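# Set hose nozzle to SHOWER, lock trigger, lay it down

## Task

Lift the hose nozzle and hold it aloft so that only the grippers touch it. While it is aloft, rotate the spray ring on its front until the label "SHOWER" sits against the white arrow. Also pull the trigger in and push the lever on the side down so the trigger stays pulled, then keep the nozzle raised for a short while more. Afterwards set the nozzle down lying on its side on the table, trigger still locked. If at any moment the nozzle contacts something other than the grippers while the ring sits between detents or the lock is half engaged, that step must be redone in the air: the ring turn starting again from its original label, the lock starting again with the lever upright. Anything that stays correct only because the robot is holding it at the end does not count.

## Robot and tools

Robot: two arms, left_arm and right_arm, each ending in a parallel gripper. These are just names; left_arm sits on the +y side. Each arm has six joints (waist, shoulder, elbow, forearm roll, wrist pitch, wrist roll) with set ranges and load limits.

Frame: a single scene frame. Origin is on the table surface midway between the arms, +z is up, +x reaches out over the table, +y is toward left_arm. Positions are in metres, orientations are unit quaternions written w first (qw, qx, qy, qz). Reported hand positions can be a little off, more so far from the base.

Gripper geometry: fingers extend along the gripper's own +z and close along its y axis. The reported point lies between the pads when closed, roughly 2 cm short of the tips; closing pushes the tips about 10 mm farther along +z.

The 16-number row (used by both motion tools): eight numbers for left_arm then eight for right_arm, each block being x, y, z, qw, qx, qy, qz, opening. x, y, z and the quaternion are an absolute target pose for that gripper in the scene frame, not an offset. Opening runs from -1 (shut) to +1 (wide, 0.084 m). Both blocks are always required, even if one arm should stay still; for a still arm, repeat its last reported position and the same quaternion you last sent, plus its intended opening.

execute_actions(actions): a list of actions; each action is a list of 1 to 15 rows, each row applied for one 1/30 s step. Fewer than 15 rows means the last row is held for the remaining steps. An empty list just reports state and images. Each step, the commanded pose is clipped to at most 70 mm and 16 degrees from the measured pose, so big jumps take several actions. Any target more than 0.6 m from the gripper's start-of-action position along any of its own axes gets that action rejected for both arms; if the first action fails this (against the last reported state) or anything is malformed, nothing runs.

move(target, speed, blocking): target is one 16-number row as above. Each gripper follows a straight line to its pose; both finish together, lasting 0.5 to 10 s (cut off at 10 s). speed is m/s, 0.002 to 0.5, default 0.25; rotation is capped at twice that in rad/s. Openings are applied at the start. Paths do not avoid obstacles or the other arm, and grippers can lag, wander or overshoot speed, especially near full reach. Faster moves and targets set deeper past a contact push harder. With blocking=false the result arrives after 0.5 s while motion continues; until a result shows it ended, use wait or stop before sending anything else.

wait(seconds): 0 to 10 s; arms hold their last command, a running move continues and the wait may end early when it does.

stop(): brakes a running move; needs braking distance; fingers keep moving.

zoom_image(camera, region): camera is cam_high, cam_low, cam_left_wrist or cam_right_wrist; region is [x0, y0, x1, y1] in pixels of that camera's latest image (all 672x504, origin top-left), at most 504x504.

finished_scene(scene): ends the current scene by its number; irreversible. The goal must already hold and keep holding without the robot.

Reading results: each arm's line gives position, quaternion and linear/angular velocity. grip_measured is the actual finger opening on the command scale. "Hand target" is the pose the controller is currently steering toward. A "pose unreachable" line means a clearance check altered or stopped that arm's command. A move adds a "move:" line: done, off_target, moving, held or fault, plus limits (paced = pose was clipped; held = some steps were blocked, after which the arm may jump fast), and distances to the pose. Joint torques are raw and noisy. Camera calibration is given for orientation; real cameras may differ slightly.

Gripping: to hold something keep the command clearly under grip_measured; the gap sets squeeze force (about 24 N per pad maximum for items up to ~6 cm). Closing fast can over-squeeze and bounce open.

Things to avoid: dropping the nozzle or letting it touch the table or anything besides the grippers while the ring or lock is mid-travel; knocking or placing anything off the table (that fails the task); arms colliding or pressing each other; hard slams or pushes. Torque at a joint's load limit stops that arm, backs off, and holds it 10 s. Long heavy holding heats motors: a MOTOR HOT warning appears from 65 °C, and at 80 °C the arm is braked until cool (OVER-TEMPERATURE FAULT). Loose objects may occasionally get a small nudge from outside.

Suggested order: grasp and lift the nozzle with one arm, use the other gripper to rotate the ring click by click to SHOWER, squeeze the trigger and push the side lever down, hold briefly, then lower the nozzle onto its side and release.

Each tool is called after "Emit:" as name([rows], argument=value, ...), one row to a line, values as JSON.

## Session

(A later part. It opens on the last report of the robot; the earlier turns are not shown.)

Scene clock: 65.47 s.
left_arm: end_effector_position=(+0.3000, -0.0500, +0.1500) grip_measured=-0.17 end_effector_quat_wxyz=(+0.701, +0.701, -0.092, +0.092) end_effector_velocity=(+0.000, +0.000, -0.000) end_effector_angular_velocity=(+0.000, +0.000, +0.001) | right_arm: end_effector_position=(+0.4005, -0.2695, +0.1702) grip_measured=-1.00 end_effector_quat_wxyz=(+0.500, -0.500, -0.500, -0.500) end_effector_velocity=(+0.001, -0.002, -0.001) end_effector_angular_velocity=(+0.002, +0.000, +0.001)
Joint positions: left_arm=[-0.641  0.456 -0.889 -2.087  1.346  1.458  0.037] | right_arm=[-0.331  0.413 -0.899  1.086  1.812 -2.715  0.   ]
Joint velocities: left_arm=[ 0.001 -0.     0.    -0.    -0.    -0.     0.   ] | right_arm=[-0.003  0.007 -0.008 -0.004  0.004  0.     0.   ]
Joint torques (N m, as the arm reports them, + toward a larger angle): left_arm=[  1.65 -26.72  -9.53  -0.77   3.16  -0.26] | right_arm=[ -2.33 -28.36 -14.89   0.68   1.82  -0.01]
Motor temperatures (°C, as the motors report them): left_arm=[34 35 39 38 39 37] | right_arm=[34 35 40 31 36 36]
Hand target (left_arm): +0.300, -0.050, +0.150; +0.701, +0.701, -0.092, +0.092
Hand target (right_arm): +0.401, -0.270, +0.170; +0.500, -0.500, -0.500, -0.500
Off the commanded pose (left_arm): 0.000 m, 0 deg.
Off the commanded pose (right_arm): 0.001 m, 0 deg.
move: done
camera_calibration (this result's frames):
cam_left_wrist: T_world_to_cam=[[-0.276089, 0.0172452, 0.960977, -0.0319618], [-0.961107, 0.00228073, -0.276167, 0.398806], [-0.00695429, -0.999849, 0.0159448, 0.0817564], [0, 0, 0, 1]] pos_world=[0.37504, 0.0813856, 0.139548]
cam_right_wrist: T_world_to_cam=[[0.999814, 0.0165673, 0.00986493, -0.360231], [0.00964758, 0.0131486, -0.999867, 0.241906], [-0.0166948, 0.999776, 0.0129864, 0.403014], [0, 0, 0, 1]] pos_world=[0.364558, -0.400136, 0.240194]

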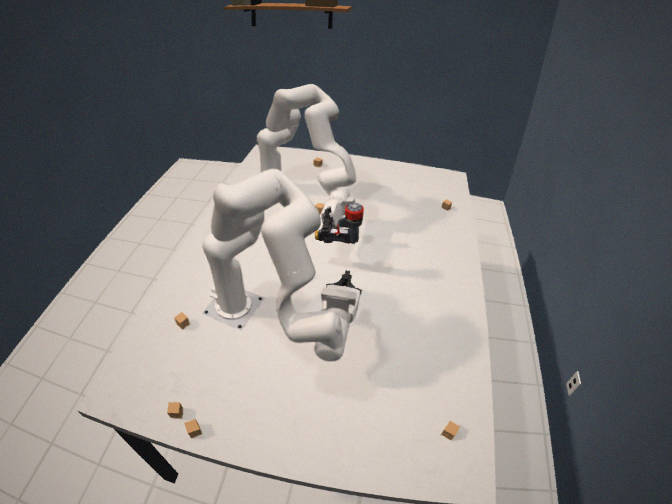

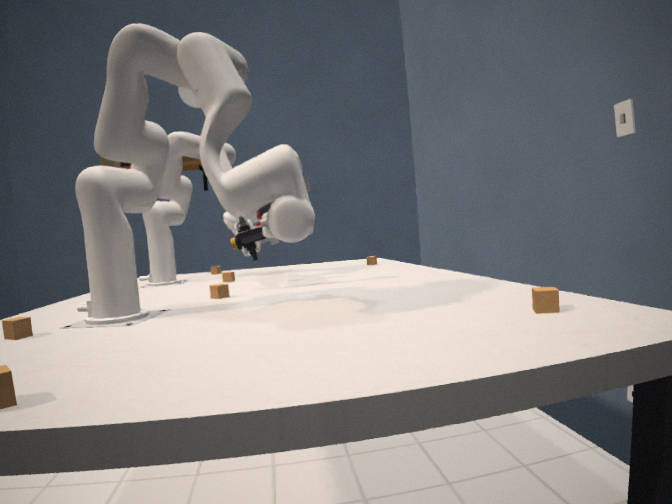

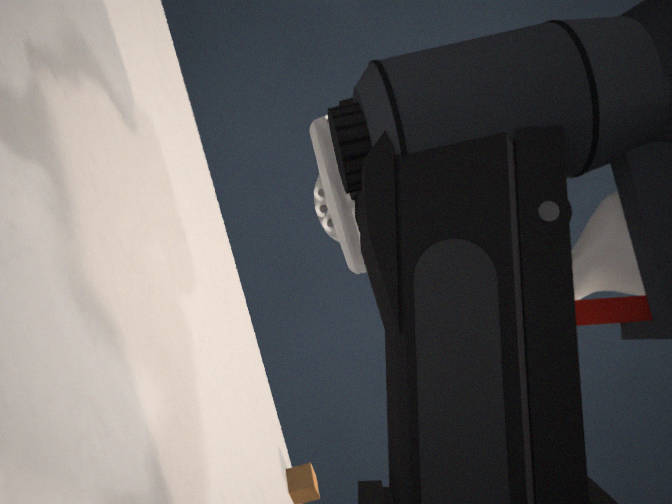

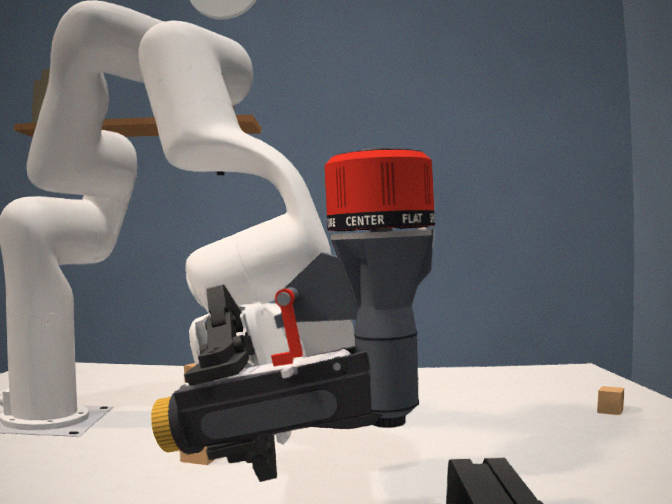

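Emit:
move(target=[0.40,0.11,0.10,0,0.996,0,0.087,-1, 0.40,-0.27,0.17,0.5,-0.5,-0.5,-0.5,-1])

Emit:
move(target=[0.40,0.11,0.032,0,0.996,0,0.087,-1, 0.40,-0.27,0.17,0.5,-0.5,-0.5,-0.5,-1], speed=0.04)

Emit:
move(target=[0.40,0.11,0.032,0,0.996,0,0.087,1, 0.40,-0.27,0.17,0.5,-0.5,-0.5,-0.5,-1])

Emit:
move(target=[0.38,0.11,0.13,0,0.996,0,0.087,1, 0.40,-0.27,0.17,0.5,-0.5,-0.5,-0.5,-1])

Scene clock: 70.33 s.
left_arm: end_effector_position=(+0.4005, +0.1092, +0.1011) grip_measured=-0.17 end_effector_quat_wxyz=(+0.003, +0.996, -0.002, +0.087) end_effector_velocity=(-0.000, -0.001, -0.000) end_effector_angular_velocity=(+0.010, +0.002, +0.003) | right_arm: end_effector_position=(+0.4000, -0.2700, +0.1700) grip_measured=-1.00 end_effector_quat_wxyz=(+0.500, -0.500, -0.500, -0.500) end_effector_velocity=(-0.000, -0.000, -0.000) end_effector_angular_velocity=(-0.000, +0.000, +0.000)
Joint positions: left_arm=[-0.686  0.299 -1.093  0.153  0.653 -0.715  0.037] | right_arm=[-0.333  0.413 -0.899  1.084  1.813 -2.717  0.   ]
Joint velocities: left_arm=[-0.004  0.005 -0.01   0.011  0.014 -0.013  0.   ] | right_arm=[-0.     0.001 -0.    -0.    -0.     0.     0.   ]
Joint torques (N m, as the arm reports them, + toward a larger angle): left_arm=[  1.77 -27.47 -12.25  -0.27  -1.99  -0.36] | right_arm=[ -2.16 -28.26 -15.03   0.42   1.79  -0.17]
Motor temperatures (°C, as the motors report them): left_arm=[34 35 39 38 39 37] | right_arm=[34 35 39 31 36 36]
Hand target (left_arm): +0.400, +0.109, +0.101; +0.003, +0.996, -0.002, +0.087
Hand target (right_arm): +0.400, -0.270, +0.170; +0.500, -0.500, -0.500, -0.500
Off the commanded pose (left_arm): 0.001 m, 0 deg.
Off the commanded pose (right_arm): 0.000 m, 0 deg.
move: done
camera_calibration (this result's frames):
cam_left_wrist: T_world_to_cam=[[-0.0260167, -0.999466, 0.0197911, 0.146008], [-0.984996, 0.0222513, -0.171135, 0.47827], [0.170603, -0.0239465, -0.985049, 0.165969], [0, 0, 0, 1]] pos_world=[0.446578, 0.139263, 0.242447]
cam_right_wrist: T_world_to_cam=[[0.999814, 0.0164673, 0.0100515, -0.359781], [0.00982457, 0.0138052, -0.999856, 0.241821], [-0.0166037, 0.999769, 0.0136409, 0.403339], [0, 0, 0, 1]] pos_world=[0.364035, -0.40066, 0.239901]

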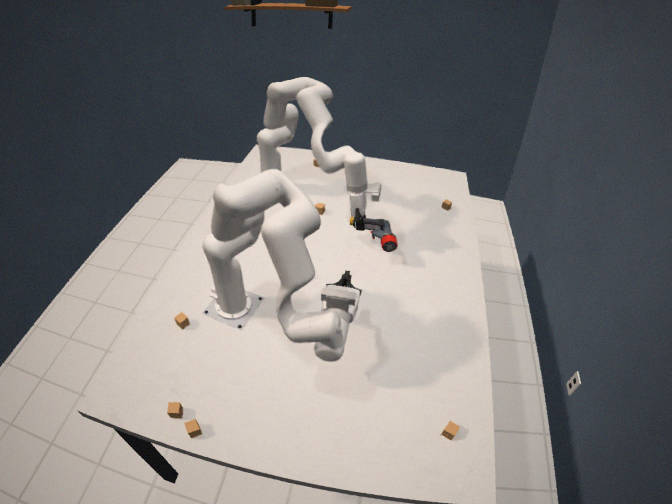

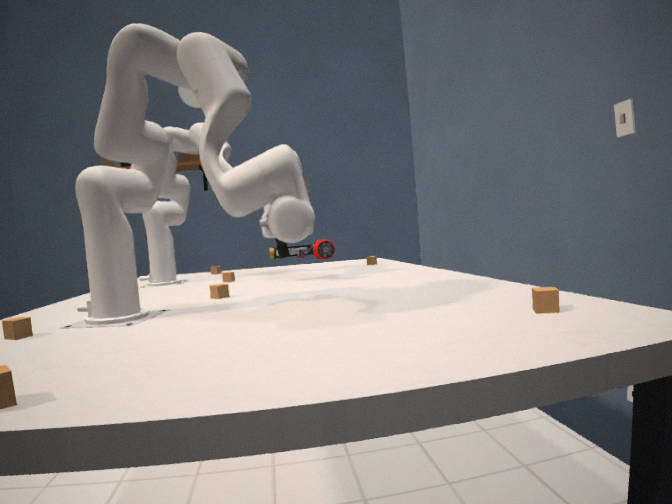

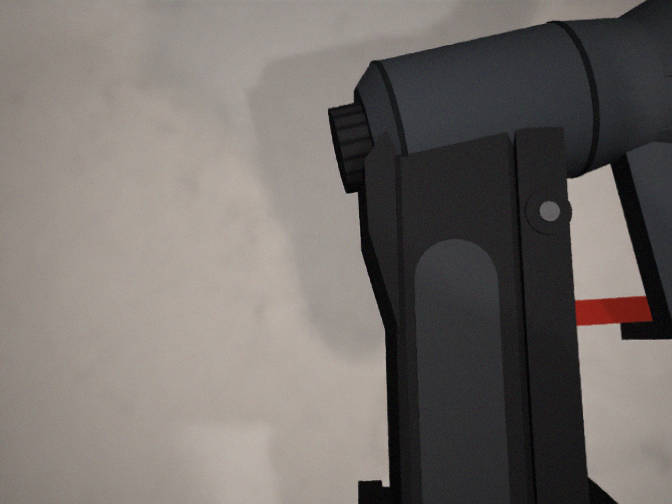

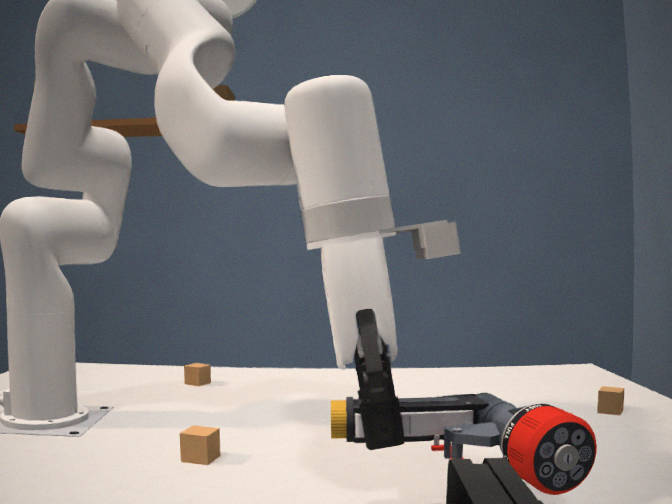

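Scene clock: 72.43 s.
left_arm: end_effector_position=(+0.4006, +0.1095, +0.0330) grip_measured=-0.17 end_effector_quat_wxyz=(+0.001, +0.996, +0.000, +0.088) end_effector_velocity=(-0.001, +0.001, -0.003) end_effector_angular_velocity=(+0.003, +0.002, +0.001) | right_arm: end_effector_position=(+0.4000, -0.2700, +0.1700) grip_measured=-1.00 end_effector_quat_wxyz=(+0.500, -0.500, -0.500, -0.500) end_effector_velocity=(+0.000, -0.000, +0.000) end_effector_angular_velocity=(-0.001, -0.002, +0.000)
Joint positions: left_arm=[-0.679  0.44  -1.072  0.206  0.494 -0.772  0.037] | right_arm=[-0.333  0.413 -0.899  1.084  1.813 -2.717  0.   ]
Joint velocities: left_arm=[ 0.     0.006  0.001  0.003 -0.004 -0.003  0.   ] | right_arm=[-0.    -0.001 -0.001 -0.    -0.    -0.     0.   ]
Joint torques (N m, as the arm reports them, + toward a larger angle): left_arm=[  1.72 -26.82 -10.48  -0.5   -1.5   -0.38] | right_arm=[ -1.75 -27.98 -14.99   0.31   1.98   0.02]
Motor temperatures (°C, as the motors report them): left_arm=[34 35 39 38 39 37] | right_arm=[34 35 39 31 36 36]
Hand target (left_arm): +0.400, +0.110, +0.032; +0.000, +0.996, -0.000, +0.087
Hand target (right_arm): +0.400, -0.270, +0.170; +0.500, -0.500, -0.500, -0.500
Off the commanded pose (left_arm): 0.001 m, 0 deg.
Off the commanded pose (right_arm): 0.000 m, 0 deg.
move: done
camera_calibration (this result's frames):
cam_left_wrist: T_world_to_cam=[[-0.0215688, -0.999655, 0.0150059, 0.146123], [-0.984834, 0.0186597, -0.172494, 0.467091], [0.172154, -0.0184988, -0.984896, 0.0975971], [0, 0, 0, 1]] pos_world=[0.446357, 0.139162, 0.174501]
cam_right_wrist: T_world_to_cam=[[0.999814, 0.0164683, 0.0100528, -0.359779], [0.00982582, 0.0138075, -0.999856, 0.241822], [-0.0166048, 0.999769, 0.0136432, 0.403338], [0, 0, 0, 1]] pos_world=[0.364033, -0.400658, 0.239901]

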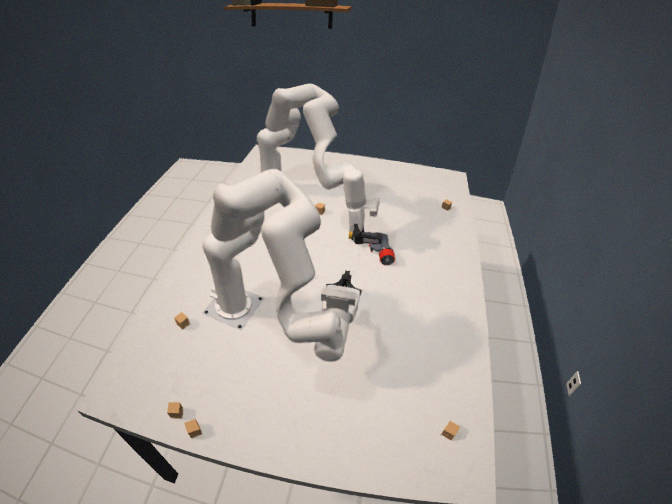

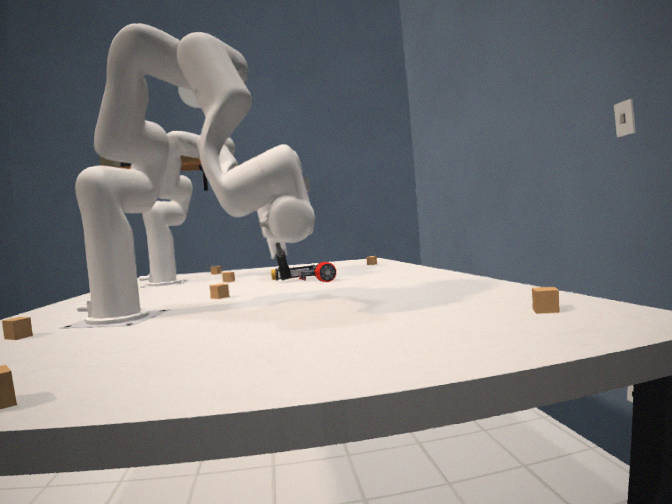

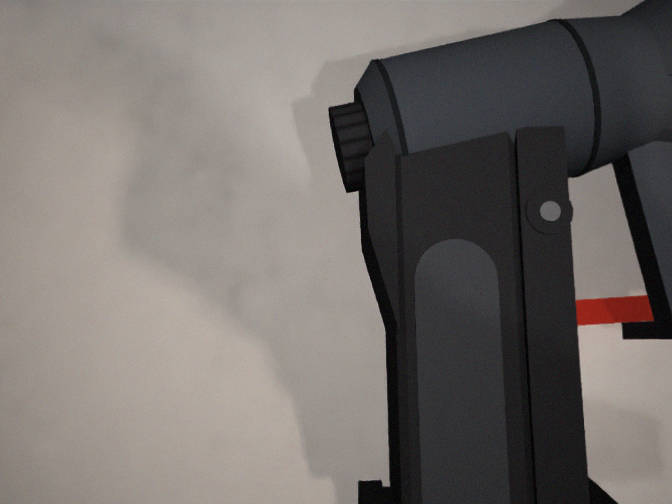

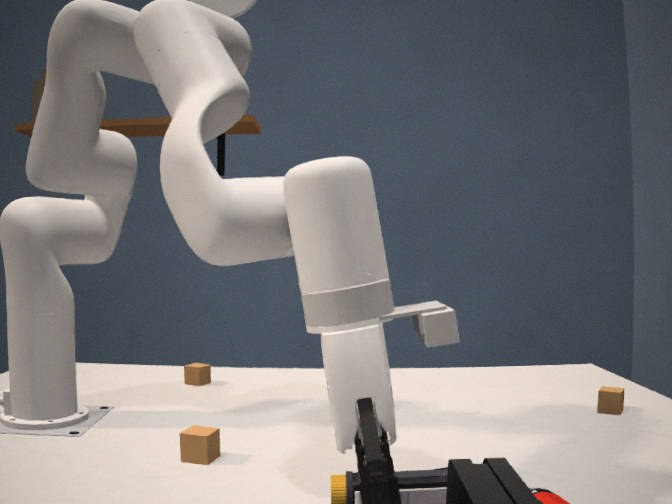

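Scene clock: 73.13 s.
left_arm: end_effector_position=(+0.4000, +0.1100, +0.0320) grip_measured=+1.00 end_effector_quat_wxyz=(+0.000, +0.996, -0.000, +0.087) end_effector_velocity=(+0.000, +0.000, -0.000) end_effector_angular_velocity=(+0.000, +0.000, +0.001) | right_arm: end_effector_position=(+0.4000, -0.2700, +0.1700) grip_measured=-1.00 end_effector_quat_wxyz=(+0.500, -0.500, -0.500, -0.500) end_effector_velocity=(+0.001, -0.000, +0.000) end_effector_angular_velocity=(-0.001, -0.002, -0.000)
Joint positions: left_arm=[-0.679  0.441 -1.071  0.207  0.494 -0.773  0.084] | right_arm=[-0.333  0.413 -0.899  1.084  1.813 -2.717  0.   ]
Joint velocities: left_arm=[ 0.001  0.     0.     0.    -0.    -0.     0.   ] | right_arm=[ 0.    -0.001 -0.002  0.    -0.     0.     0.   ]
Joint torques (N m, as the arm reports them, + toward a larger angle): left_arm=[  1.86 -26.98 -10.29  -0.31  -1.5   -0.36] | right_arm=[ -2.14 -28.36 -15.16   0.34   1.84  -0.28]
Motor temperatures (°C, as the motors report them): left_arm=[34 35 39 38 39 37] | right_arm=[34 35 39 31 36 36]
Hand target (left_arm): +0.400, +0.110, +0.032; +0.000, +0.996, -0.000, +0.087
Hand target (right_arm): +0.400, -0.270, +0.170; +0.500, -0.500, -0.500, -0.500
Off the commanded pose (left_arm): 0.000 m, 0 deg.
Off the commanded pose (right_arm): 0.000 m, 0 deg.
move: done
camera_calibration (this result's frames):
cam_left_wrist: T_world_to_cam=[[-0.0214836, -0.999674, 0.013787, 0.146591], [-0.985065, 0.0188092, -0.171154, 0.466402], [0.170839, -0.0172581, -0.985148, 0.0971746], [0, 0, 0, 1]] pos_world=[0.445984, 0.139448, 0.173537]
cam_right_wrist: T_world_to_cam=[[0.999814, 0.0164683, 0.0100527, -0.359779], [0.00982569, 0.0138075, -0.999856, 0.241822], [-0.0166047, 0.999769, 0.0136432, 0.403338], [0, 0, 0, 1]] pos_world=[0.364033, -0.400658, 0.239901]

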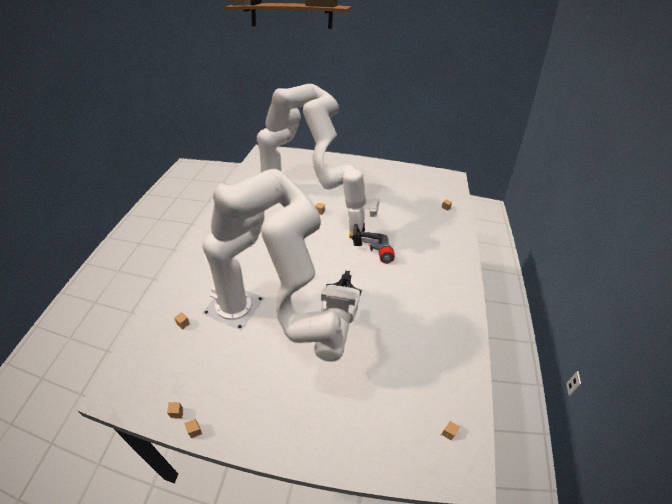

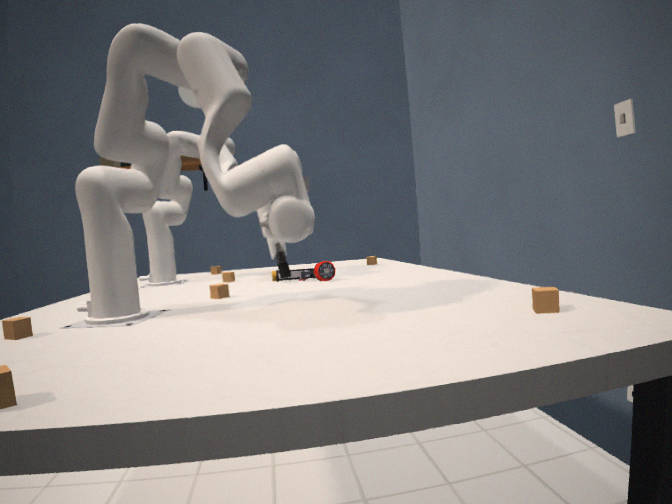

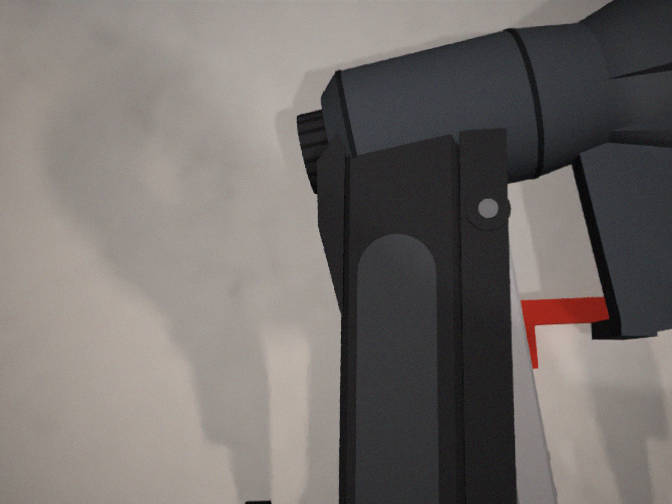

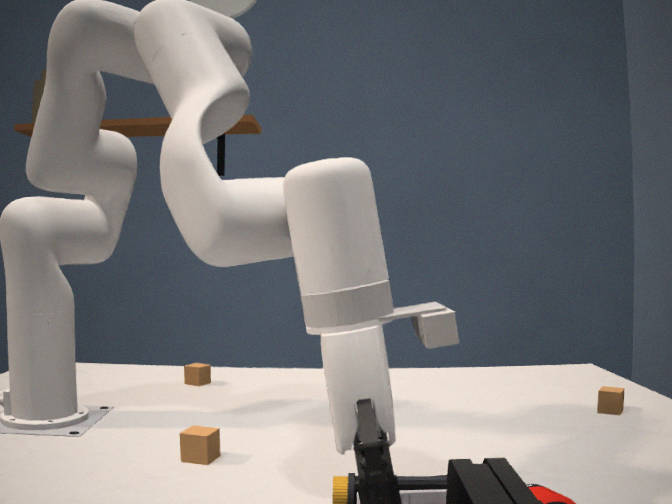

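Scene clock: 74.17 s.
left_arm: end_effector_position=(+0.3798, +0.1103, +0.1293) grip_measured=+1.00 end_effector_quat_wxyz=(-0.000, +0.996, +0.000, +0.087) end_effector_velocity=(+0.000, -0.001, +0.004) end_effector_angular_velocity=(-0.002, -0.003, -0.000) | right_arm: end_effector_position=(+0.4000, -0.2700, +0.1700) grip_measured=-1.00 end_effector_quat_wxyz=(+0.500, -0.500, -0.500, -0.500) end_effector_velocity=(+0.000, -0.000, -0.000) end_effector_angular_velocity=(+0.000, +0.000, +0.000)
Joint positions: left_arm=[-0.711  0.2   -1.049  0.156  0.715 -0.741  0.084] | right_arm=[-0.333  0.413 -0.899  1.084  1.813 -2.717  0.   ]
Joint velocities: left_arm=[-0.001 -0.006 -0.002 -0.     0.004  0.     0.   ] | right_arm=[-0.     0.001 -0.001 -0.     0.     0.     0.   ]
Joint torques (N m, as the arm reports them, + toward a larger angle): left_arm=[  1.83 -23.9  -11.44  -0.48  -1.45  -0.42] | right_arm=[ -2.59 -29.02 -14.72   0.91   1.9   -0.49]
Motor temperatures (°C, as the motors report them): left_arm=[34 35 39 38 39 37] | right_arm=[34 35 39 31 36 36]
Hand target (left_arm): +0.380, +0.110, +0.130; -0.000, +0.996, -0.000, +0.087
Hand target (right_arm): +0.400, -0.270, +0.170; +0.500, -0.500, -0.500, -0.500
Off the commanded pose (left_arm): 0.001 m, 0 deg.
Off the commanded pose (right_arm): 0.000 m, 0 deg.
move: done
camera_calibration (this result's frames):
cam_left_wrist: T_world_to_cam=[[-0.0214248, -0.999683, 0.0132514, 0.145153], [-0.985179, 0.0188541, -0.170488, 0.46305], [0.170184, -0.0167077, -0.985271, 0.196692], [0, 0, 0, 1]] pos_world=[0.425823, 0.139662, 0.270816]
cam_right_wrist: T_world_to_cam=[[0.999814, 0.0164683, 0.010053, -0.359779], [0.00982605, 0.0138075, -0.999856, 0.241822], [-0.0166047, 0.999769, 0.0136431, 0.403338], [0, 0, 0, 1]] pos_world=[0.364033, -0.400658, 0.239901]

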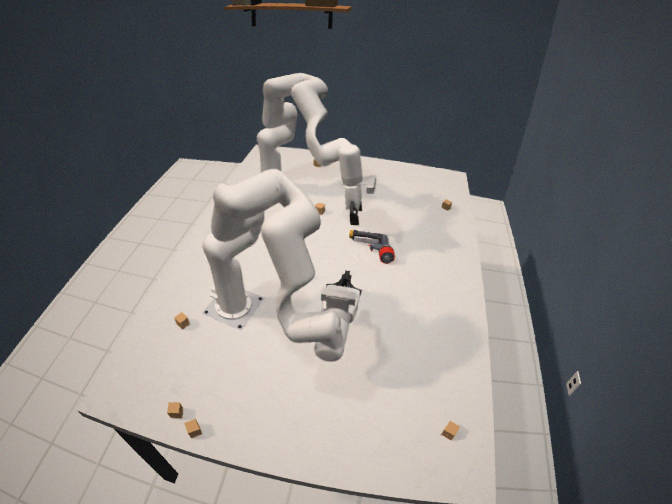

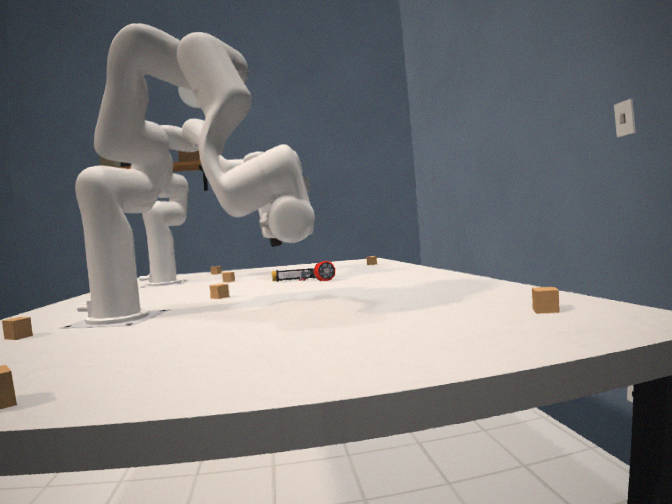

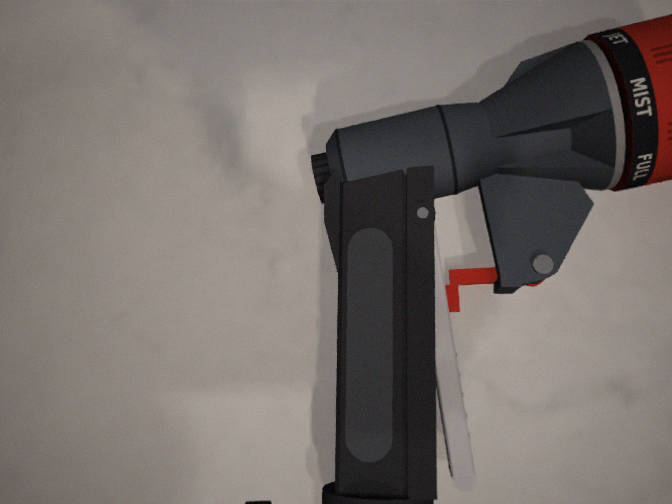

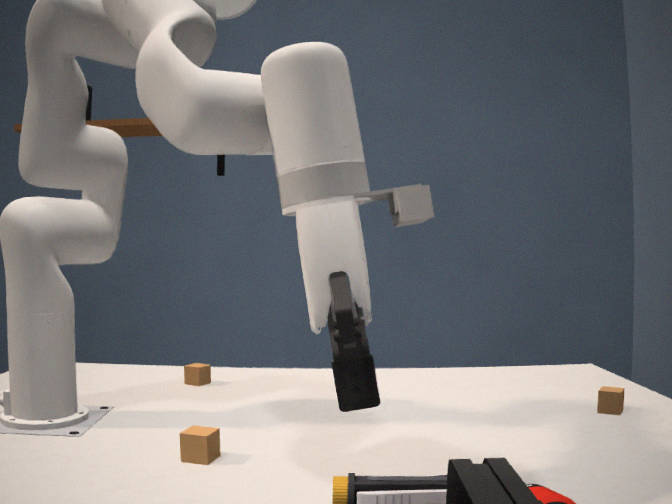

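Emit:
finished_scene(scene=1)

The scene is finished: the task was done.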